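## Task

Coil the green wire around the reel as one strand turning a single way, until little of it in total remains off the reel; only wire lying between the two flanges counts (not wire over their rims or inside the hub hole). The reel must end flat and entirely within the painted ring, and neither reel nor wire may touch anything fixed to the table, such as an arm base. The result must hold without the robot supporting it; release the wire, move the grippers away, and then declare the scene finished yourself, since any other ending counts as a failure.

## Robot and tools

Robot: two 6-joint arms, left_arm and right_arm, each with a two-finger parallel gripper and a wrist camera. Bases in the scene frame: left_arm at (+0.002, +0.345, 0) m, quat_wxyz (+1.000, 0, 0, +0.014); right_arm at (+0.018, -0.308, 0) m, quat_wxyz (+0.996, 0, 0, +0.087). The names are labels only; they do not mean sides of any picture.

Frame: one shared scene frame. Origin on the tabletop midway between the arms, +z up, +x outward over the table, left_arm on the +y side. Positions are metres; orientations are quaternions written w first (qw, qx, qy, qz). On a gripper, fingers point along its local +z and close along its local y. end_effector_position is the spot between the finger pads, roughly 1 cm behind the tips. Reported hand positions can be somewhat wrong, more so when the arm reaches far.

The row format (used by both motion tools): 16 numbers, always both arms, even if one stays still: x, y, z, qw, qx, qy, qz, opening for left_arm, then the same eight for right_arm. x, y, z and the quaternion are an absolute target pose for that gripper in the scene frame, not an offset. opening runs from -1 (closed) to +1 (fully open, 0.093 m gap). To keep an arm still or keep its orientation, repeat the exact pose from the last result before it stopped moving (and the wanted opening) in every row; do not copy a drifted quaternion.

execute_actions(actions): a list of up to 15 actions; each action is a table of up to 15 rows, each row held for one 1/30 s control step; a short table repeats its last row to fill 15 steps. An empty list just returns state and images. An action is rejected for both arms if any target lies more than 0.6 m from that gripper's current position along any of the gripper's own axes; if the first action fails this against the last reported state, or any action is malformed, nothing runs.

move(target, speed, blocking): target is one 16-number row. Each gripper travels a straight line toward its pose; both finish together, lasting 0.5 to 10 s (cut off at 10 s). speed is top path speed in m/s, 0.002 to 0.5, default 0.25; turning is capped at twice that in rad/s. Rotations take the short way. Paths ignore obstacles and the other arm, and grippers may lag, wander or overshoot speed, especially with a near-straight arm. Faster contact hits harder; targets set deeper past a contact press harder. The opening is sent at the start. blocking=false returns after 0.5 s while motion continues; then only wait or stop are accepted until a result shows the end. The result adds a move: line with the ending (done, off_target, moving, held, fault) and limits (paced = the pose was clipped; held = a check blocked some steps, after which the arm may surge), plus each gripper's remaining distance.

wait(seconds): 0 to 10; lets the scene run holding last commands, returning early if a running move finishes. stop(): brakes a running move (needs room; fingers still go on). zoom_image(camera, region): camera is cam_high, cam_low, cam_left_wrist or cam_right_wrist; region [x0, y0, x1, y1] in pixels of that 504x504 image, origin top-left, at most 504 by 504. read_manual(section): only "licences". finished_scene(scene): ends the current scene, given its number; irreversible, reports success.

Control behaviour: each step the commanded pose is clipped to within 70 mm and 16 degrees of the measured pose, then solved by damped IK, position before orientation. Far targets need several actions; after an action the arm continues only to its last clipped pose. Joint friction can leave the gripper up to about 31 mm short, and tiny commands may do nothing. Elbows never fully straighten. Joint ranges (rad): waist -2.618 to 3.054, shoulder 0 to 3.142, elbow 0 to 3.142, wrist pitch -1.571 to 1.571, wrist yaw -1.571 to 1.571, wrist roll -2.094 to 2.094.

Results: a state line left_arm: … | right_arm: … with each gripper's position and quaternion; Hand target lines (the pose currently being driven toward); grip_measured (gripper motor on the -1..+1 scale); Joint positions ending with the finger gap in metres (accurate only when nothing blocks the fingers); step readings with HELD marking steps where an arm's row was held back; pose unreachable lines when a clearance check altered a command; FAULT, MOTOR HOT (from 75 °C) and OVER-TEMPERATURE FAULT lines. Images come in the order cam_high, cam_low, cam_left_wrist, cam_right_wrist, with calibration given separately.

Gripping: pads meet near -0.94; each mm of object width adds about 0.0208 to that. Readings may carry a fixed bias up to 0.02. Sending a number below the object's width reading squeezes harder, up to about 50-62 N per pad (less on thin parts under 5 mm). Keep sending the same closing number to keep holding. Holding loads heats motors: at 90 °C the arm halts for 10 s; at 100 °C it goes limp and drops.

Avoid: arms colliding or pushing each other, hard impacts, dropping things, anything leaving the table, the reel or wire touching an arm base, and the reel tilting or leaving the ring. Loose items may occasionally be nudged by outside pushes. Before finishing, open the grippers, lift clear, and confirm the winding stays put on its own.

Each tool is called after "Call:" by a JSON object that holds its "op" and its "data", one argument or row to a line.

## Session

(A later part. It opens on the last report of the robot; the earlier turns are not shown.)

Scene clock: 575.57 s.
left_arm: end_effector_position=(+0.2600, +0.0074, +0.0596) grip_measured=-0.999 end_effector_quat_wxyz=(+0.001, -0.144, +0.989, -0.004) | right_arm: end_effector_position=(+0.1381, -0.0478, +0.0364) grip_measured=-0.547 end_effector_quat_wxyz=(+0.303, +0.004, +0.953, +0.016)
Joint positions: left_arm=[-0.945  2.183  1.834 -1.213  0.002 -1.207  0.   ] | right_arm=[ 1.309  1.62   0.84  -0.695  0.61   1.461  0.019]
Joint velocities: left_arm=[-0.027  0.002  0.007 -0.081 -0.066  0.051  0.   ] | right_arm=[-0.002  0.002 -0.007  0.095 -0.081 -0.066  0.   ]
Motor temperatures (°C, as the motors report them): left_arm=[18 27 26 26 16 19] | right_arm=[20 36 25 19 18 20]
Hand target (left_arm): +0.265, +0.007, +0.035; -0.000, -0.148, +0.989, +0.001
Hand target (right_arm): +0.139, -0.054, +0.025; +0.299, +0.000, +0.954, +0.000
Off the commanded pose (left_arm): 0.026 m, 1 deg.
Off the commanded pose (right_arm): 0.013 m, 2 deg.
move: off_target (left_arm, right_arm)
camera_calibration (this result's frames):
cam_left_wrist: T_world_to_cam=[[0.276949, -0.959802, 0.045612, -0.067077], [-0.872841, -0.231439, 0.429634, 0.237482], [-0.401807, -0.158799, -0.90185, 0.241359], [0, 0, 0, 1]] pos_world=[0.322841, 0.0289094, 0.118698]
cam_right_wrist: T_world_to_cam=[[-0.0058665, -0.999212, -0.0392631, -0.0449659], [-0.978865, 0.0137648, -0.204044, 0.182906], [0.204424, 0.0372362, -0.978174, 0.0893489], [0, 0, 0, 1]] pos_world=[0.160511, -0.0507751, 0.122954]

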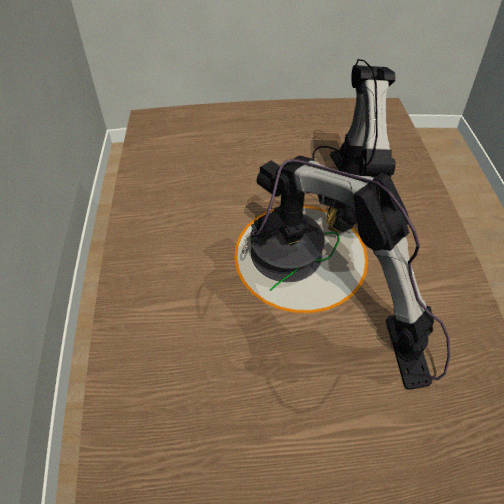

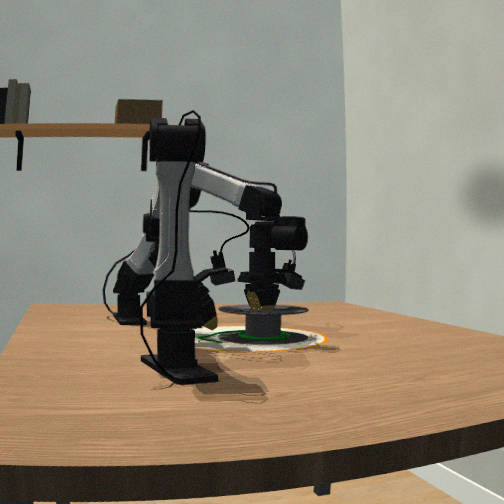

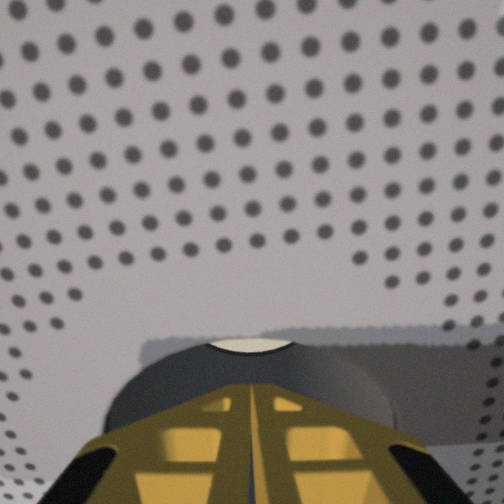

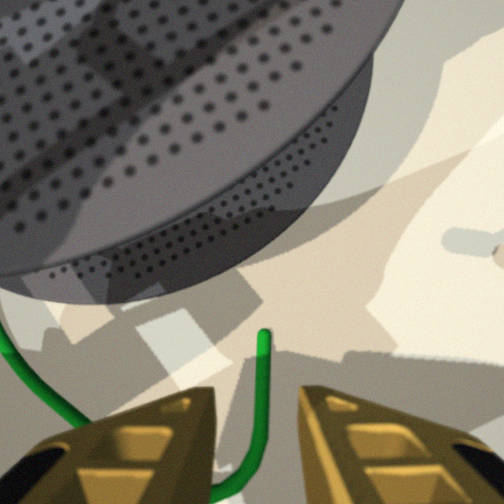

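Call:
{"op": "move", "data": {
  "target": [0.266,0.006,0.034, 0,-0.1478,0.9890,0,-1, 0.141,-0.054,0.002,0.3007,0,0.9537,0,-0.55],
  "speed": 0.04
}}

Scene clock: 577.33 s.
left_arm: end_effector_position=(+0.2600, +0.0073, +0.0595) grip_measured=-0.999 end_effector_quat_wxyz=(+0.001, -0.144, +0.989, -0.004) | right_arm: end_effector_position=(+0.1382, -0.0468, +0.0121) grip_measured=-0.547 end_effector_quat_wxyz=(+0.303, +0.000, +0.953, +0.014)
Joint positions: left_arm=[-0.945  2.182  1.832 -1.211  0.002 -1.207  0.   ] | right_arm=[ 1.309  1.683  0.793 -0.585  0.61   1.453  0.019]
Joint velocities: left_arm=[-0.017  0.007  0.002 -0.022 -0.007  0.051  0.   ] | right_arm=[-0.007  0.007  0.007  0.037  0.022  0.037  0.   ]
Motor temperatures (°C, as the motors report them): left_arm=[18 27 26 25 16 19] | right_arm=[20 36 25 19 18 20]
Hand target (left_arm): +0.265, +0.007, +0.035; -0.000, -0.148, +0.989, +0.001
Hand target (right_arm): +0.141, -0.055, +0.003; +0.300, +0.000, +0.954, +0.000
Off the commanded pose (left_arm): 0.026 m, 1 deg.
Off the commanded pose (right_arm): 0.013 m, 2 deg.
move: off_target (left_arm, right_arm)
camera_calibration (this result's frames):
cam_left_wrist: T_world_to_cam=[[0.276917, -0.95976, 0.0466769, -0.0671401], [-0.873139, -0.231049, 0.429237, 0.23759], [-0.40118, -0.159618, -0.901985, 0.241197], [0, 0, 0, 1]] pos_world=[0.322805, 0.028956, 0.118707]
cam_right_wrist: T_world_to_cam=[[0.000673046, -0.9994, -0.0346398, -0.0459148], [-0.978886, 0.00642216, -0.204306, 0.177667], [0.204406, 0.0340459, -0.978294, 0.0653181], [0, 0, 0, 1]] pos_world=[0.160596, -0.0492521, 0.0986084]

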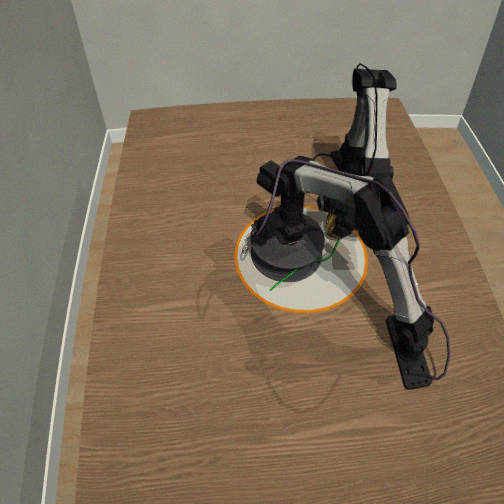

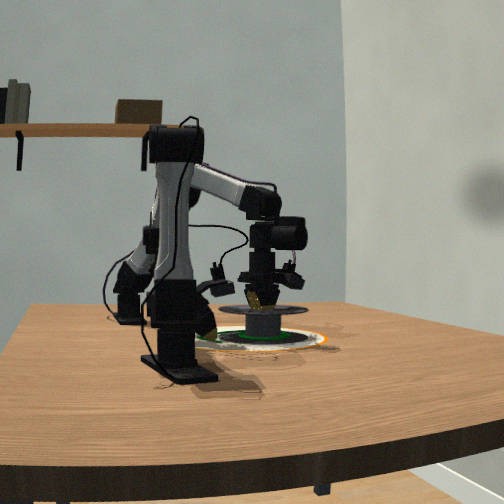

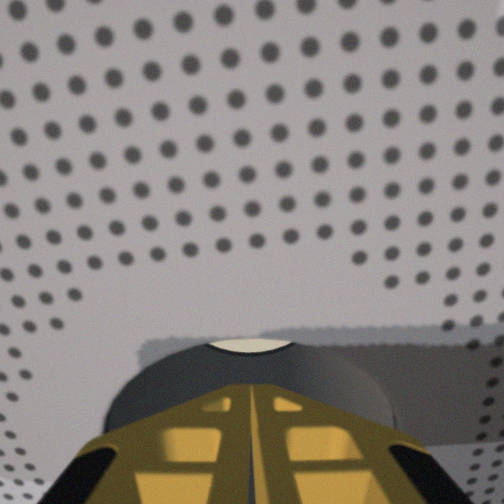

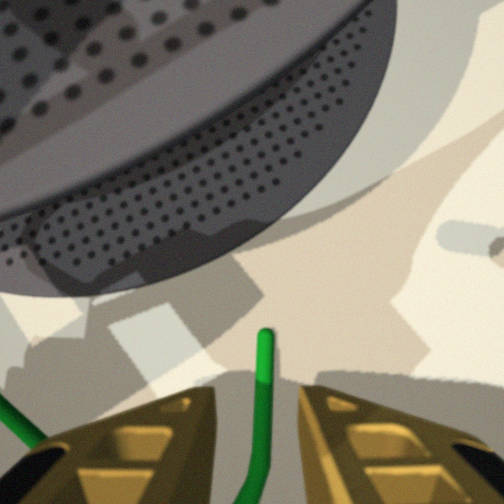

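Call:
{"op": "move", "data": {
  "target": [0.266,0.006,0.034, 0,-0.1478,0.9890,0,-1, 0.139,-0.050,0.004,0.3007,0,0.9537,0,-1],
  "speed": 0.02
}}

Scene clock: 579.10 s.
left_arm: end_effector_position=(+0.2600, +0.0073, +0.0595) grip_measured=-0.999 end_effector_quat_wxyz=(+0.001, -0.144, +0.990, -0.004) | right_arm: end_effector_position=(+0.1382, -0.0476, +0.0095) grip_measured=-0.995 end_effector_quat_wxyz=(+0.303, -0.001, +0.953, +0.010)
Joint positions: left_arm=[-0.945  2.182  1.832 -1.211  0.002 -1.207  0.   ] | right_arm=[ 1.309  1.694  0.793 -0.584  0.61   1.453  0.   ]
Joint velocities: left_arm=[ 0.002  0.002 -0.012 -0.007  0.022 -0.037  0.   ] | right_arm=[ 0.002  0.007  0.002 -0.066 -0.007  0.007  0.   ]
Motor temperatures (°C, as the motors report them): left_arm=[18 27 26 25 16 19] | right_arm=[20 36 25 19 18 20]
Hand target (left_arm): +0.265, +0.007, +0.035; -0.000, -0.148, +0.989, +0.001
Hand target (right_arm): +0.139, -0.050, +0.004; +0.300, +0.000, +0.954, +0.000
Off the commanded pose (left_arm): 0.026 m, 1 deg.
Off the commanded pose (right_arm): 0.006 m, 1 deg.
move: off_target (left_arm)
camera_calibration (this result's frames):
cam_left_wrist: T_world_to_cam=[[0.27655, -0.959865, 0.0466763, -0.067044], [-0.873229, -0.230716, 0.429234, 0.237611], [-0.401238, -0.159464, -0.901987, 0.241211], [0, 0, 0, 1]] pos_world=[0.322813, 0.028932, 0.118707]
cam_right_wrist: T_world_to_cam=[[0.000649766, -0.999664, -0.0259042, -0.046828], [-0.979043, 0.00463955, -0.203602, 0.177019], [0.203654, 0.0254936, -0.978711, 0.0625646], [0, 0, 0, 1]] pos_world=[0.160598, -0.0492285, 0.0960609]

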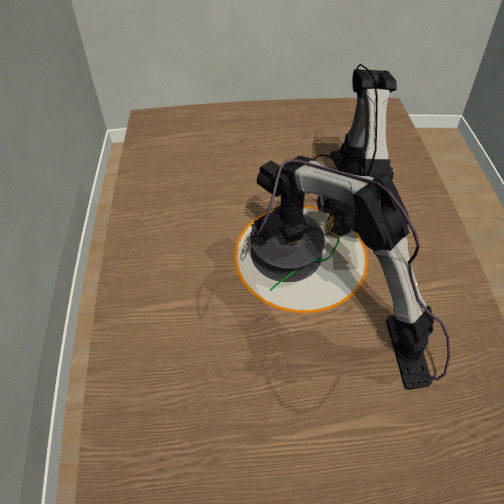

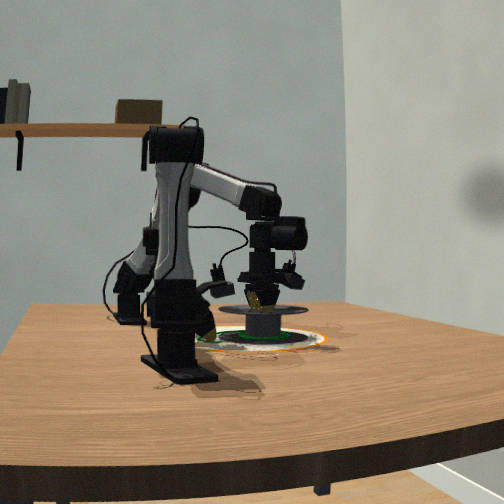

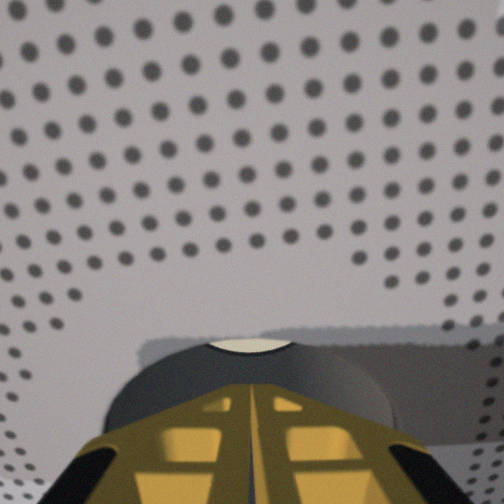

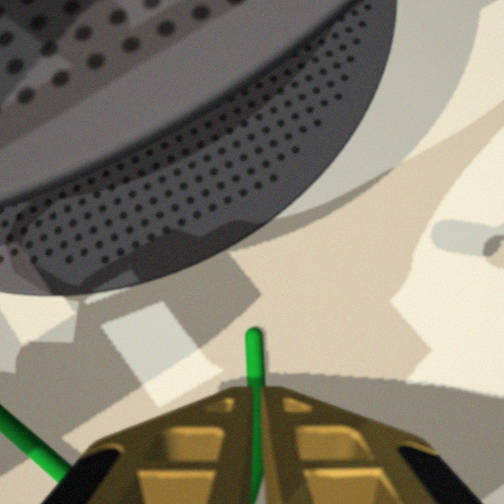

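Call:
{"op": "move", "data": {
  "target": [0.266,0.006,0.034, 0,-0.1478,0.9890,0,-1, 0.139,-0.050,0.036,0.3007,0,0.9537,0,-1],
  "speed": 0.04
}}

Scene clock: 580.50 s.
left_arm: end_effector_position=(+0.2600, +0.0073, +0.0595) grip_measured=-0.999 end_effector_quat_wxyz=(+0.001, -0.144, +0.990, -0.004) | right_arm: end_effector_position=(+0.1377, -0.0531, +0.0281) grip_measured=-0.995 end_effector_quat_wxyz=(+0.301, -0.007, +0.954, -0.008)
Joint positions: left_arm=[-0.945  2.182  1.832 -1.211  0.002 -1.207  0.   ] | right_arm=[ 1.309  1.655  0.842 -0.71   0.61   1.453  0.   ]
Joint velocities: left_arm=[-0.017  0.007 -0.037 -0.037 -0.051  0.081  0.   ] | right_arm=[-0.007  0.002 -0.012 -0.051  0.081 -0.022  0.   ]
Motor temperatures (°C, as the motors report them): left_arm=[18 28 26 25 16 19] | right_arm=[20 36 25 19 18 20]
Hand target (left_arm): +0.265, +0.007, +0.035; -0.000, -0.148, +0.989, +0.001
Hand target (right_arm): +0.139, -0.050, +0.036; +0.301, +0.000, +0.954, +0.000
Off the commanded pose (left_arm): 0.026 m, 1 deg.
Off the commanded pose (right_arm): 0.009 m, 1 deg.
move: off_target (left_arm)
camera_calibration (this result's frames):
cam_left_wrist: T_world_to_cam=[[0.27655, -0.959865, 0.0466763, -0.067044], [-0.873229, -0.230716, 0.429234, 0.237611], [-0.401238, -0.159464, -0.901987, 0.241211], [0, 0, 0, 1]] pos_world=[0.322813, 0.028932, 0.118707]
cam_right_wrist: T_world_to_cam=[[0.000627081, -0.999922, 0.0124712, -0.0529863], [-0.979725, -0.00311288, -0.200323, 0.179935], [0.200346, -0.0120927, -0.97965, 0.0794571], [0, 0, 0, 1]] pos_world=[0.160401, -0.0514612, 0.114546]

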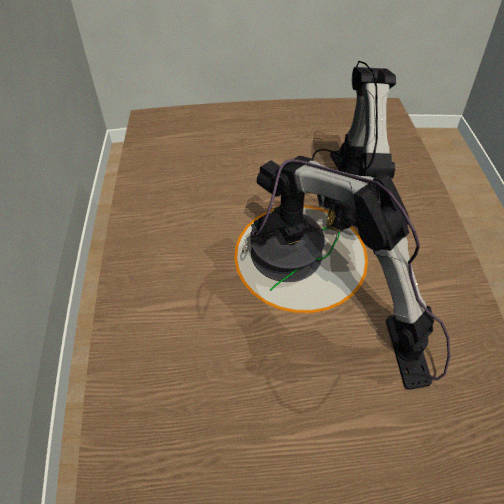

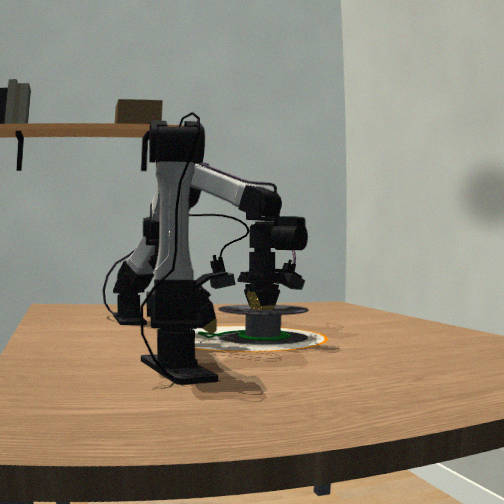

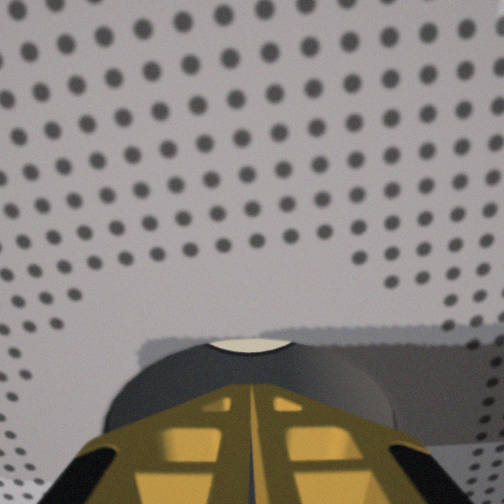

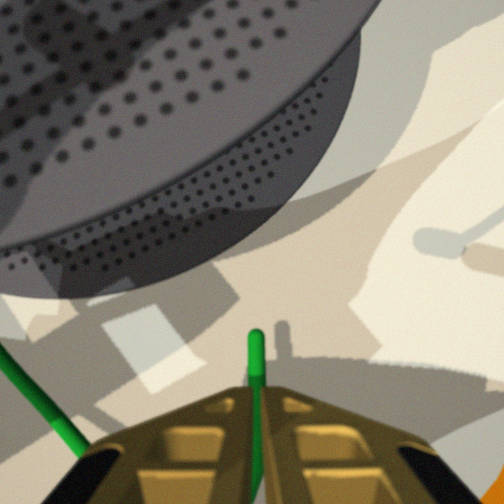

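Call:
{"op": "move", "data": {
  "target": [0.264,0.006,0.04, 0,-0.4617,0.8870,0,-1, 0.145,-0.055,0.034,0.4226,0,0.9063,0,-1],
  "speed": 0.1
}}

Scene clock: 586.63 s.
left_arm: end_effector_position=(+0.2630, +0.0058, +0.0591) grip_measured=-0.999 end_effector_quat_wxyz=(+0.003, -0.454, +0.891, -0.010) | right_arm: end_effector_position=(+0.1469, -0.0472, +0.0435) grip_measured=-0.995 end_effector_quat_wxyz=(+0.418, +0.009, +0.909, +0.011)
Joint positions: left_arm=[-0.943  2.183  1.832 -1.199 -0.003 -1.859  0.   ] | right_arm=[ 1.394  1.697  0.828 -0.681  0.861  1.579  0.   ]
Joint velocities: left_arm=[-0.007  0.012  0.017 -0.022 -0.007  0.022  0.   ] | right_arm=[-0.012  0.007 -0.007  0.022  0.007  0.007  0.   ]
Motor temperatures (°C, as the motors report them): left_arm=[18 28 26 25 16 19] | right_arm=[20 35 25 19 18 20]
Hand target (left_arm): +0.263, +0.006, +0.041; -0.000, -0.462, +0.887, +0.000
Hand target (right_arm): +0.146, -0.055, +0.035; +0.424, +0.000, +0.906, -0.002
Off the commanded pose (left_arm): 0.019 m, 2 deg.
Off the commanded pose (right_arm): 0.012 m, 2 deg.
move: off_target (left_arm, right_arm)
camera_calibration (this result's frames):
cam_left_wrist: T_world_to_cam=[[0.803019, -0.593129, 0.057949, -0.210533], [-0.555505, -0.709759, 0.433194, 0.159033], [-0.21581, -0.380054, -0.899436, 0.194153], [0, 0, 0, 1]] pos_world=[0.299306, 0.0617906, 0.117936]
cam_right_wrist: T_world_to_cam=[[-0.0137927, -0.999268, -0.0356761, -0.0430654], [-0.899587, 0.0279775, -0.435845, 0.191998], [0.436524, 0.0260823, -0.899314, 0.0563755], [0, 0, 0, 1]] pos_world=[0.147516, -0.0498759, 0.132844]

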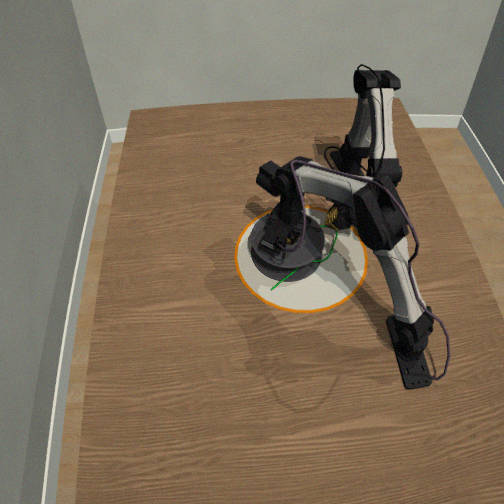

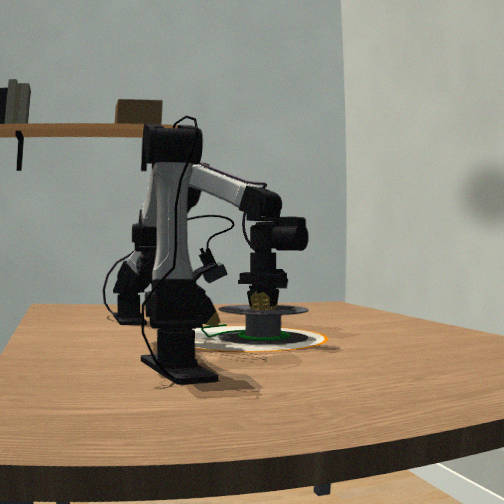

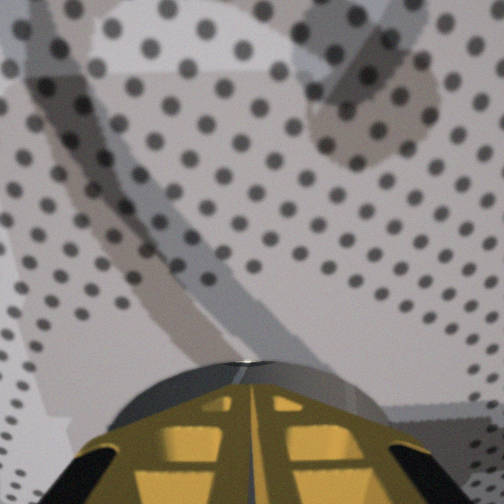

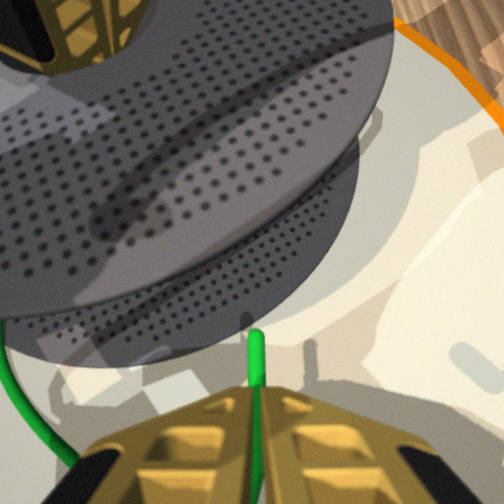

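Call:
{"op": "execute_actions", "data": {
  "actions": []
}}

Scene clock: 588.13 s.
left_arm: end_effector_position=(+0.2630, +0.0058, +0.0591) grip_measured=-0.999 end_effector_quat_wxyz=(+0.003, -0.456, +0.890, -0.010) | right_arm: end_effector_position=(+0.1470, -0.0472, +0.0436) grip_measured=-0.995 end_effector_quat_wxyz=(+0.418, +0.010, +0.908, +0.011)
Joint positions: left_arm=[-0.943  2.183  1.832 -1.199 -0.003 -1.862  0.   ] | right_arm=[ 1.394  1.697  0.828 -0.681  0.862  1.58   0.   ]
Joint velocities: left_arm=[ 0.017  0.012  0.007  0.022  0.007 -0.037  0.   ] | right_arm=[-0.002 -0.022 -0.012 -0.051  0.022 -0.037  0.   ]
Motor temperatures (°C, as the motors report them): left_arm=[18 29 26 25 16 19] | right_arm=[20 35 25 19 18 20]
Hand target (left_arm): +0.263, +0.006, +0.041; -0.000, -0.462, +0.887, +0.000
Hand target (right_arm): +0.146, -0.055, +0.035; +0.424, +0.000, +0.906, -0.002
Off the commanded pose (left_arm): 0.019 m, 1 deg.
Off the commanded pose (right_arm): 0.012 m, 2 deg.
camera_calibration (this result's frames):
cam_left_wrist: T_world_to_cam=[[0.804602, -0.59098, 0.0579405, -0.210961], [-0.553591, -0.711222, 0.433243, 0.158536], [-0.21483, -0.380664, -0.899413, 0.193898], [0, 0, 0, 1]] pos_world=[0.299159, 0.0618897, 0.117933]
cam_right_wrist: T_world_to_cam=[[-0.0142778, -0.99924, -0.0362634, -0.0429648], [-0.899243, 0.0286902, -0.436507, 0.192128], [0.437215, 0.0263773, -0.89897, 0.056324], [0, 0, 0, 1]] pos_world=[0.147531, -0.04993, 0.132941]

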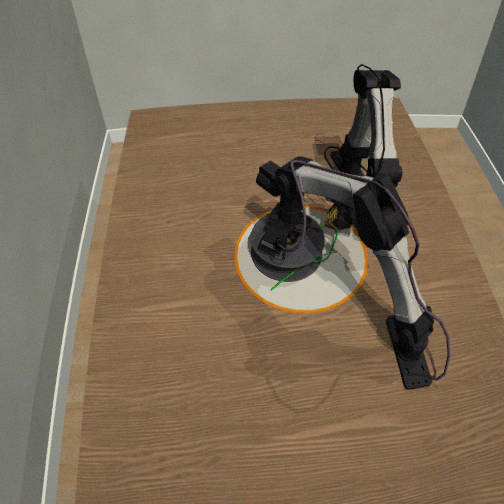

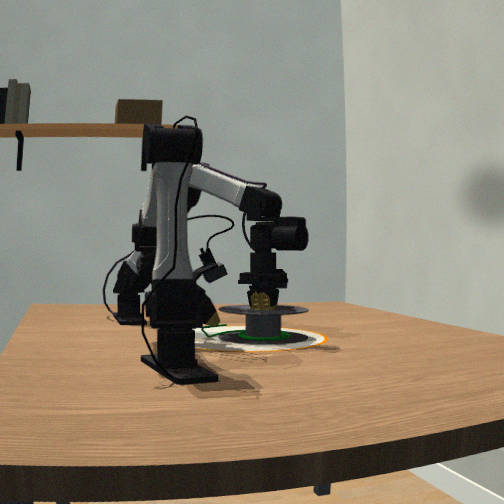

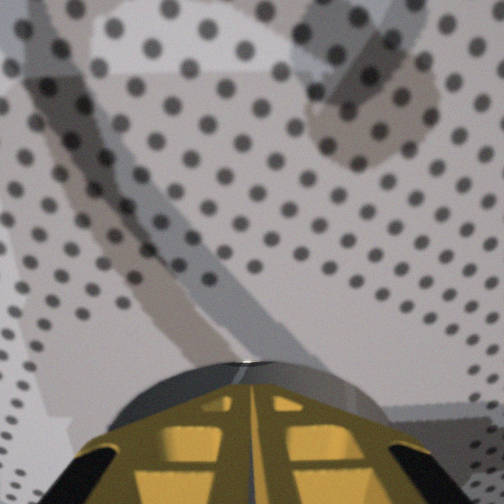

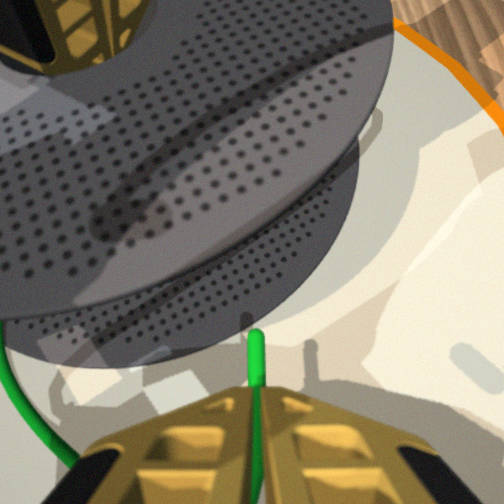

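Call:
{"op": "move", "data": {
  "target": [0.264,0.006,0.04,0,-0.4617,0.887,0,-1, 0.185,-0.062,0.032,0.5181,-0.1122,0.8453,0.0688,-1],
  "speed": 0.06
}}

Scene clock: 594.00 s.
left_arm: end_effector_position=(+0.2629, +0.0059, +0.0591) grip_measured=-0.999 end_effector_quat_wxyz=(+0.003, -0.456, +0.890, -0.010) | right_arm: end_effector_position=(+0.1819, -0.0540, +0.0300) grip_measured=-0.995 end_effector_quat_wxyz=(+0.514, -0.118, +0.847, +0.072)
Joint positions: left_arm=[-0.943  2.183  1.832 -1.199 -0.003 -1.862  0.   ] | right_arm=[1.304 1.609 0.394 0.252 0.973 0.873 0.   ]
Joint velocities: left_arm=[-0.012  0.012 -0.022 -0.007 -0.037  0.007  0.   ] | right_arm=[-0.012 -0.007 -0.017 -0.007 -0.037 -0.051  0.   ]
Motor temperatures (°C, as the motors report them): left_arm=[18 30 26 24 16 19] | right_arm=[20 35 24 19 18 20]
Hand target (left_arm): +0.264, +0.007, +0.041; +0.000, -0.462, +0.887, +0.000
Hand target (right_arm): +0.185, -0.061, +0.030; +0.518, -0.113, +0.845, +0.069
Off the commanded pose (left_arm): 0.019 m, 1 deg.
Off the commanded pose (right_arm): 0.009 m, 1 deg.
move: off_target (left_arm)
camera_calibration (this result's frames):
cam_left_wrist: T_world_to_cam=[[0.804841, -0.590691, 0.0575736, -0.210916], [-0.553217, -0.711562, 0.433163, 0.158466], [-0.214898, -0.380479, -0.899475, 0.193932], [0, 0, 0, 1]] pos_world=[0.299095, 0.0619594, 0.117939]
cam_right_wrist: T_world_to_cam=[[0.269951, -0.962811, -0.0109973, -0.100209], [-0.7503, -0.203182, -0.6291, 0.18395], [0.603471, 0.178077, -0.777246, 0.00329699], [0, 0, 0, 1]] pos_world=[0.163079, -0.0596943, 0.117183]

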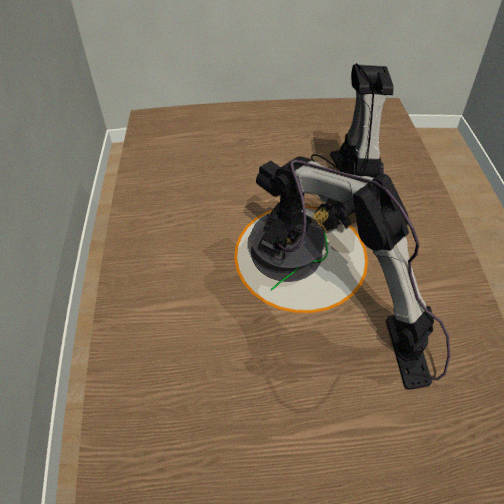

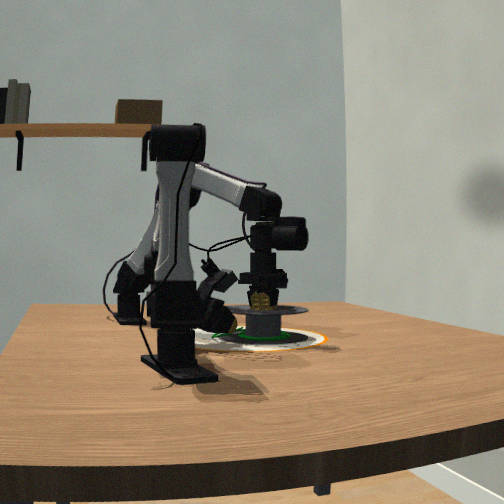

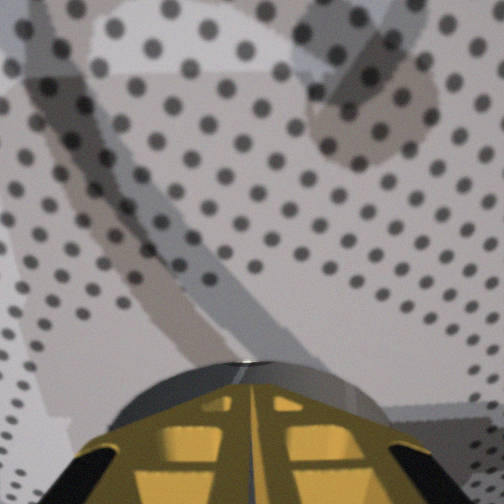

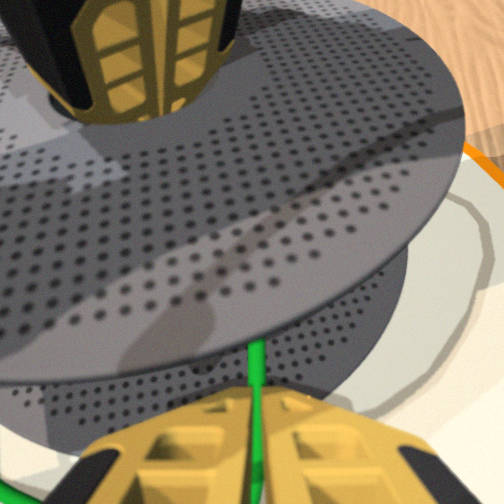

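Call:
{"op": "move", "data": {
  "target": [0.264,0.006,0.04,0,-0.4617,0.887,0,-1, 0.215,-0.070,0.026,0.5181,-0.1122,0.8453,0.0688,-1],
  "speed": 0.05
}}

Scene clock: 595.40 s.
left_arm: end_effector_position=(+0.2686, +0.0035, +0.0593) grip_measured=-0.999 end_effector_quat_wxyz=(+0.008, -0.462, +0.887, -0.020) | right_arm: end_effector_position=(+0.2106, -0.0663, +0.0270) grip_measured=-0.995 end_effector_quat_wxyz=(+0.513, -0.119, +0.847, +0.068)
Joint positions: left_arm=[-0.938  2.183  1.832 -1.177 -0.008 -1.872  0.   ] | right_arm=[1.161 1.609 0.326 0.459 0.886 0.689 0.   ]
Joint velocities: left_arm=[-0.002 -0.007  0.002  0.007 -0.037 -0.007  0.   ] | right_arm=[-0.017  0.012 -0.012  0.022 -0.022 -0.066  0.   ]
Motor temperatures (°C, as the motors report them): left_arm=[18 30 26 24 16 19] | right_arm=[20 35 24 19 18 20]
Hand target (left_arm): +0.264, +0.007, +0.041; +0.000, -0.462, +0.887, +0.000
Hand target (right_arm): +0.214, -0.070, +0.026; +0.516, -0.112, +0.847, +0.069
Off the commanded pose (left_arm): 0.020 m, 2 deg.
Off the commanded pose (right_arm): 0.006 m, 1 deg.
move: off_target (left_arm)
camera_calibration (this result's frames):
cam_left_wrist: T_world_to_cam=[[0.812179, -0.577817, 0.0805776, -0.22037], [-0.550477, -0.713245, 0.433885, 0.159035], [-0.193235, -0.396749, -0.897358, 0.188497], [0, 0, 0, 1]] pos_world=[0.302949, 0.0608837, 0.117903]
cam_right_wrist: T_world_to_cam=[[0.267113, -0.96366, -0.00304291, -0.11953], [-0.750688, -0.206099, -0.627686, 0.201], [0.604249, 0.169948, -0.77846, -0.0147949], [0, 0, 0, 1]] pos_world=[0.191756, -0.0712465, 0.114284]

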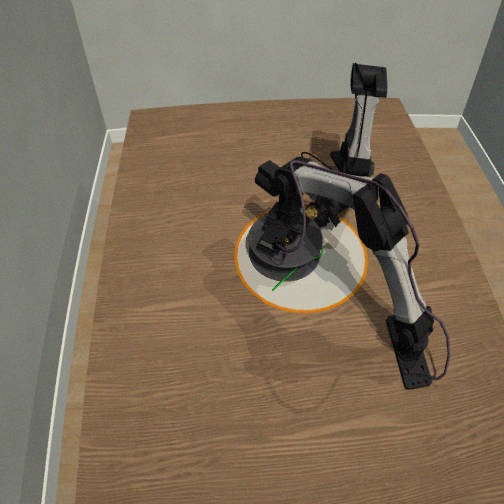

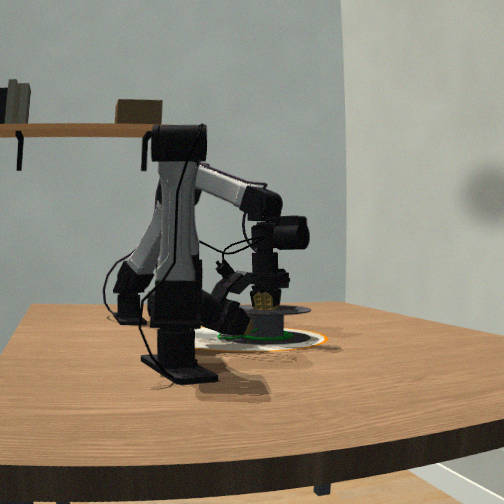

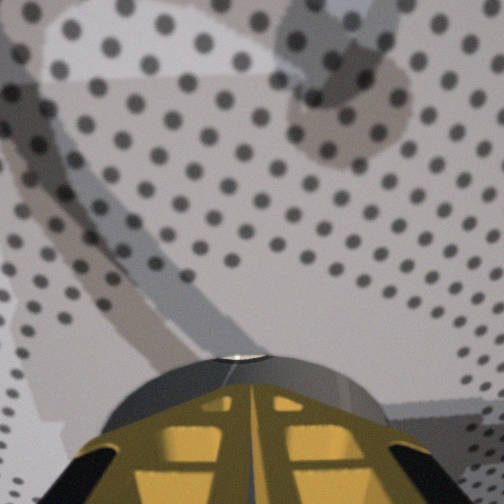

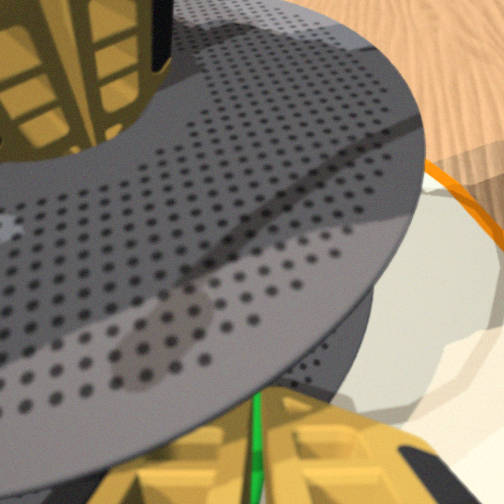

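Call:
{"op": "zoom_image", "data": {
  "camera": "cam_low",
  "region": [190,280,330,370]
}}

Call:
{"op": "zoom_image", "data": {
  "camera": "cam_high",
  "region": [230,190,380,320]
}}

Region (190, 280, 330, 370) of cam_low's 504x504 image, scaled by 3.600, with more detail than that image has; it fills the top 324 rows of this view, and the rest is white.

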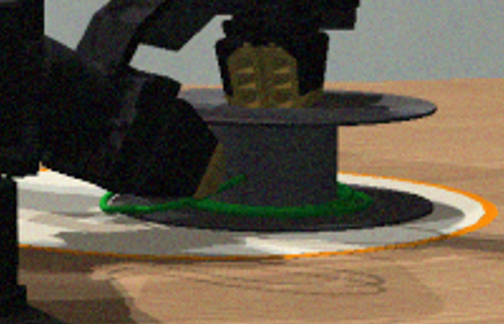

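Region (230, 190, 380, 320) of cam_high's 504x504 image, scaled by 3.360, with more detail than that image has; it fills the top 437 rows of this view, and the rest is white.

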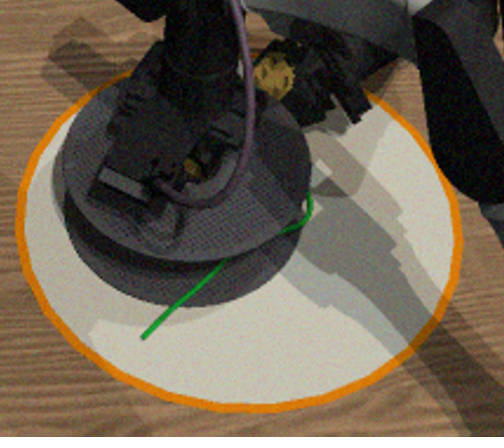

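Call:
{"op": "move", "data": {
  "target": [0.264,0.006,0.04,0,-0.4617,0.887,0,-1, 0.212,-0.074,0.036,0.4502,-0.0998,0.8683,0.0518,-1],
  "speed": 0.04
}}

Scene clock: 599.17 s.
left_arm: end_effector_position=(+0.2687, +0.0035, +0.0593) grip_measured=-0.999 end_effector_quat_wxyz=(+0.008, -0.462, +0.887, -0.020) | right_arm: end_effector_position=(+0.2087, -0.0784, +0.0291) grip_measured=-0.995 end_effector_quat_wxyz=(+0.457, -0.111, +0.881, +0.044)
Joint positions: left_arm=[-0.938  2.183  1.832 -1.177 -0.009 -1.872  0.   ] | right_arm=[1.122 1.489 0.403 0.108 0.8   0.788 0.   ]
Joint velocities: left_arm=[ 0.002 -0.012 -0.007 -0.11  -0.051  0.007  0.   ] | right_arm=[-0.002  0.002 -0.007 -0.022 -0.007  0.007  0.   ]
Motor temperatures (°C, as the motors report them): left_arm=[18 30 26 24 16 19] | right_arm=[20 35 24 20 18 20]
Hand target (left_arm): +0.264, +0.007, +0.041; +0.000, -0.462, +0.887, +0.000
Hand target (right_arm): +0.212, -0.074, +0.036; +0.456, -0.101, +0.882, +0.054
Off the commanded pose (left_arm): 0.020 m, 2 deg.
Off the commanded pose (right_arm): 0.009 m, 1 deg.
move: off_target (left_arm)
camera_calibration (this result's frames):
cam_left_wrist: T_world_to_cam=[[0.812149, -0.577828, 0.0807968, -0.220412], [-0.550715, -0.713465, 0.433221, 0.159251], [-0.192681, -0.396336, -0.897659, 0.188417], [0, 0, 0, 1]] pos_world=[0.303014, 0.0609362, 0.117952]
cam_right_wrist: T_world_to_cam=[[0.231499, -0.972724, 0.0147335, -0.124487], [-0.830344, -0.20546, -0.517991, 0.211826], [0.506889, 0.10768, -0.855259, 0.00769274], [0, 0, 0, 1]] pos_world=[0.200808, -0.0783981, 0.118138]

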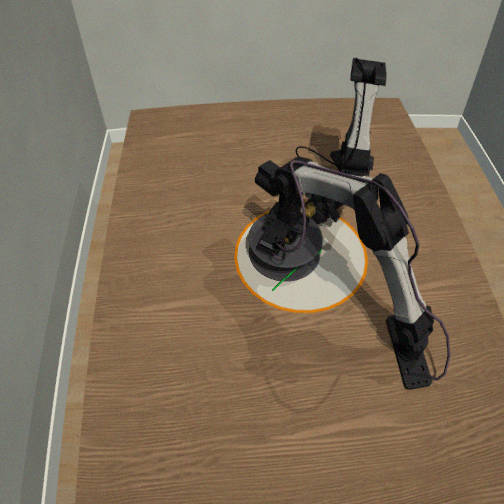

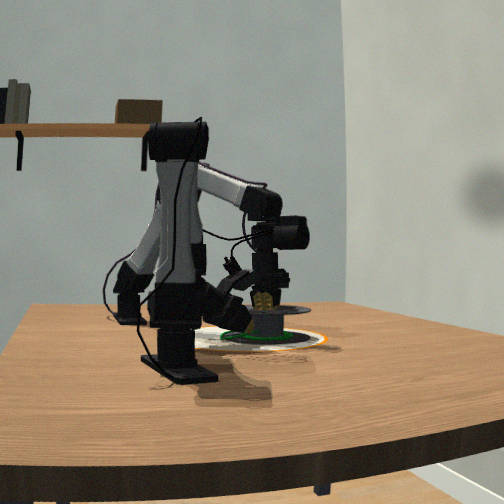

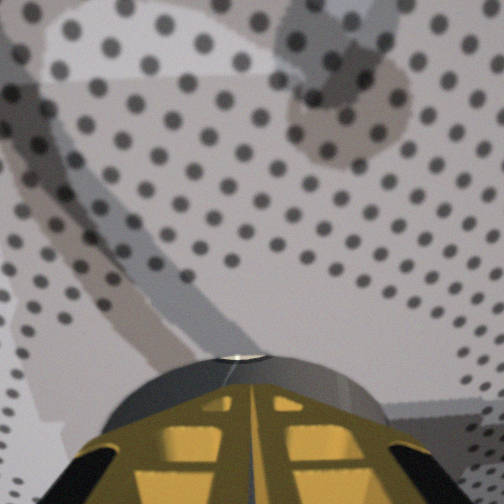

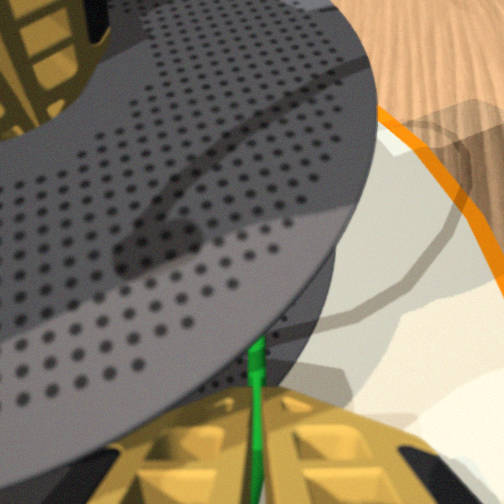

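Call:
{"op": "move", "data": {
  "target": [0.264,0.006,0.04,0,-0.4617,0.887,0,-1, 0.214,-0.072,0.046,0.4502,-0.0998,0.8683,0.0518,-1],
  "speed": 0.04
}}

Scene clock: 600.50 s.
left_arm: end_effector_position=(+0.2688, +0.0036, +0.0593) grip_measured=-0.999 end_effector_quat_wxyz=(+0.008, -0.462, +0.887, -0.020) | right_arm: end_effector_position=(+0.2080, -0.0795, +0.0323) grip_measured=-0.995 end_effector_quat_wxyz=(+0.448, -0.117, +0.886, +0.036)
Joint positions: left_arm=[-0.938  2.183  1.832 -1.177 -0.009 -1.872  0.   ] | right_arm=[1.117 1.467 0.427 0.035 0.786 0.789 0.   ]
Joint velocities: left_arm=[ 0.002  0.012 -0.012  0.051 -0.022 -0.022  0.   ] | right_arm=[ 0.017  0.017 -0.002 -0.007 -0.007 -0.066  0.   ]
Motor temperatures (°C, as the motors report them): left_arm=[18 30 26 24 16 19] | right_arm=[20 35 25 20 18 20]
Hand target (left_arm): +0.264, +0.007, +0.041; +0.000, -0.462, +0.887, +0.000
Hand target (right_arm): +0.214, -0.072, +0.046; +0.457, -0.101, +0.882, +0.053
Off the commanded pose (left_arm): 0.020 m, 3 deg.
Off the commanded pose (right_arm): 0.017 m, 3 deg.
move: off_target (left_arm, right_arm)
camera_calibration (this result's frames):
cam_left_wrist: T_world_to_cam=[[0.812134, -0.577834, 0.0809064, -0.220433], [-0.550834, -0.713575, 0.432888, 0.159359], [-0.192404, -0.396129, -0.89781, 0.188377], [0, 0, 0, 1]] pos_world=[0.303046, 0.0609624, 0.117976]
cam_right_wrist: T_world_to_cam=[[0.234343, -0.971657, 0.0310839, -0.126433], [-0.839109, -0.218314, -0.498232, 0.212888], [0.490897, 0.0906741, -0.866486, 0.0132818], [0, 0, 0, 1]] pos_world=[0.201745, -0.077578, 0.121506]

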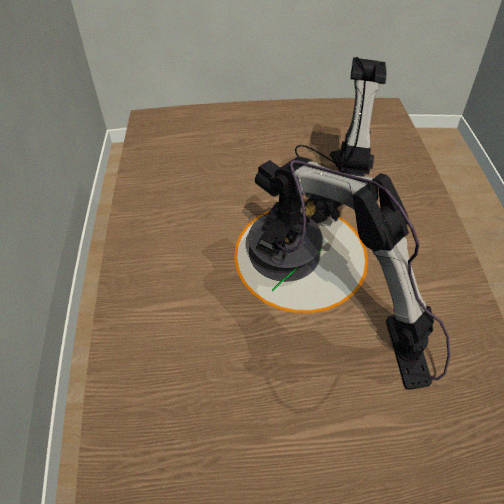

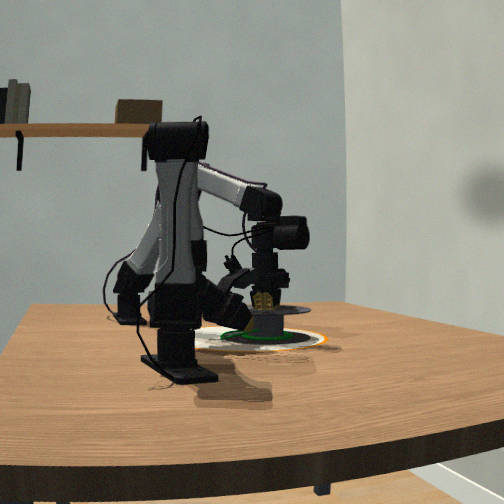

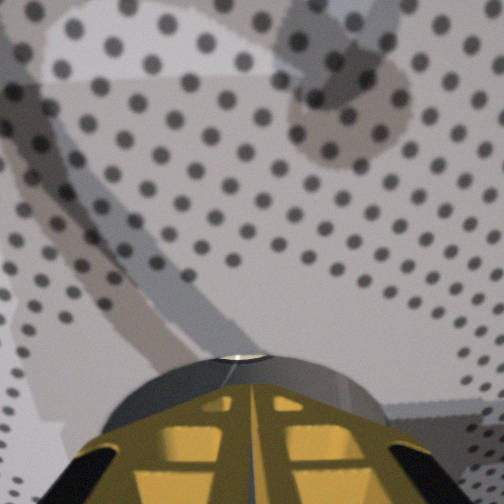

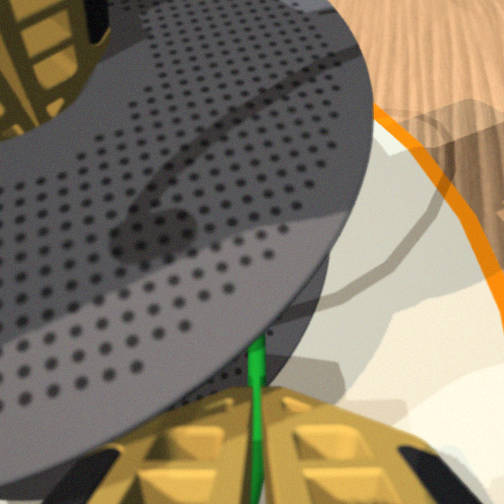

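Call:
{"op": "move", "data": {
  "target": [0.264,0.006,0.04,0,-0.4617,0.887,0,-1, 0.218,-0.066,0.056,0.4502,-0.0998,0.8683,0.0518,-1],
  "speed": 0.04
}}

Scene clock: 602.53 s.
left_arm: end_effector_position=(+0.2690, +0.0037, +0.0593) grip_measured=-0.999 end_effector_quat_wxyz=(+0.009, -0.462, +0.886, -0.020) | right_arm: end_effector_position=(+0.2082, -0.0801, +0.0339) grip_measured=-0.995 end_effector_quat_wxyz=(+0.436, -0.128, +0.891, +0.021)
Joint positions: left_arm=[-0.938  2.183  1.832 -1.177 -0.011 -1.872  0.   ] | right_arm=[ 1.109  1.461  0.461 -0.041  0.77   0.777  0.   ]
Joint velocities: left_arm=[-0.007 -0.012  0.017  0.037 -0.022 -0.022  0.   ] | right_arm=[-0.017 -0.017  0.027 -0.051 -0.007  0.022  0.   ]
Motor temperatures (°C, as the motors report them): left_arm=[18 31 26 24 16 19] | right_arm=[20 34 25 20 18 20]
Hand target (left_arm): +0.264, +0.007, +0.041; +0.000, -0.462, +0.887, +0.000
Hand target (right_arm): +0.218, -0.066, +0.056; +0.457, -0.101, +0.882, +0.053
Off the commanded pose (left_arm): 0.020 m, 3 deg.
Off the commanded pose (right_arm): 0.028 m, 5 deg.
move: off_target (left_arm, right_arm)
camera_calibration (this result's frames):
cam_left_wrist: T_world_to_cam=[[0.812074, -0.577857, 0.0813446, -0.220517], [-0.551308, -0.714015, 0.431557, 0.15979], [-0.191297, -0.395303, -0.89841, 0.188215], [0, 0, 0, 1]] pos_world=[0.303174, 0.0610674, 0.118074]
cam_right_wrist: T_world_to_cam=[[0.242292, -0.968037, 0.0648036, -0.129592], [-0.84806, -0.24376, -0.470506, 0.212578], [0.471264, 0.0590428, -0.880014, 0.016653], [0, 0, 0, 1]] pos_world=[0.203829, -0.0746147, 0.123072]

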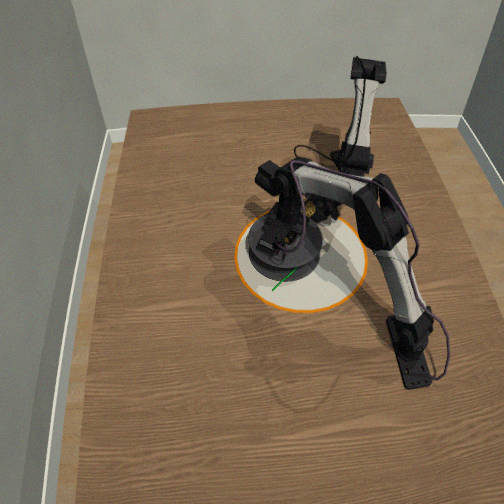

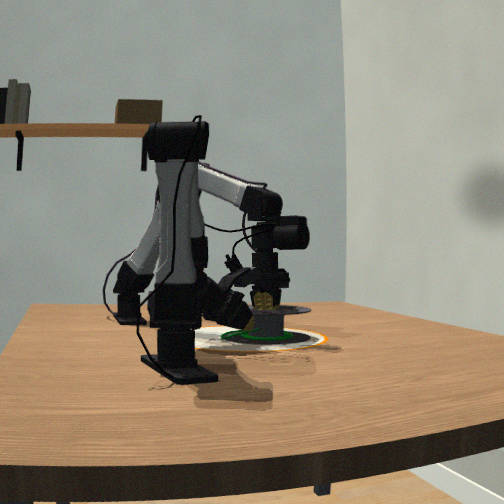

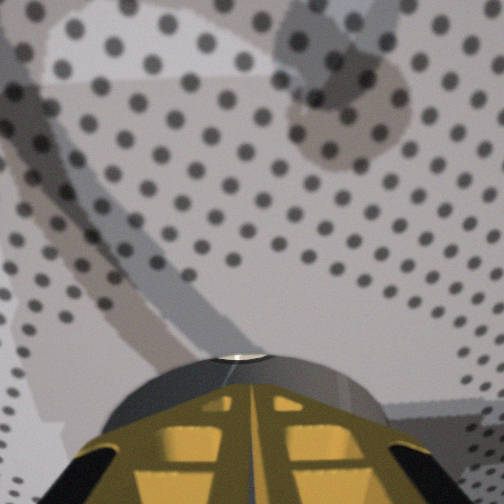

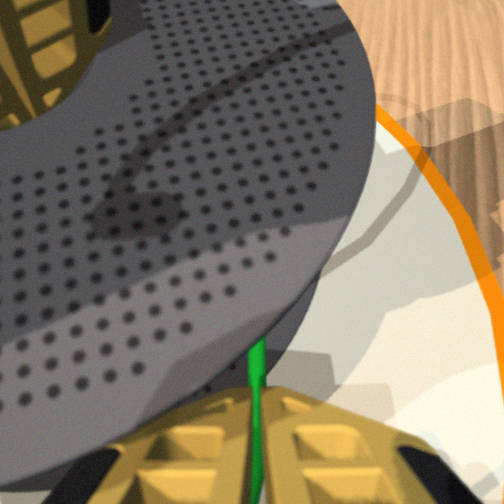

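Call:
{"op": "zoom_image", "data": {
  "camera": "cam_low",
  "region": [170,230,330,370]
}}

Region (170, 230, 330, 370) of cam_low's 504x504 image, scaled by 3.150, with more detail than that image has; it fills the top 441 rows of this view, and the rest is white.

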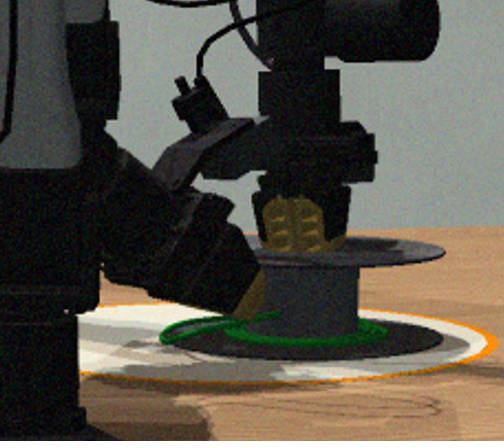

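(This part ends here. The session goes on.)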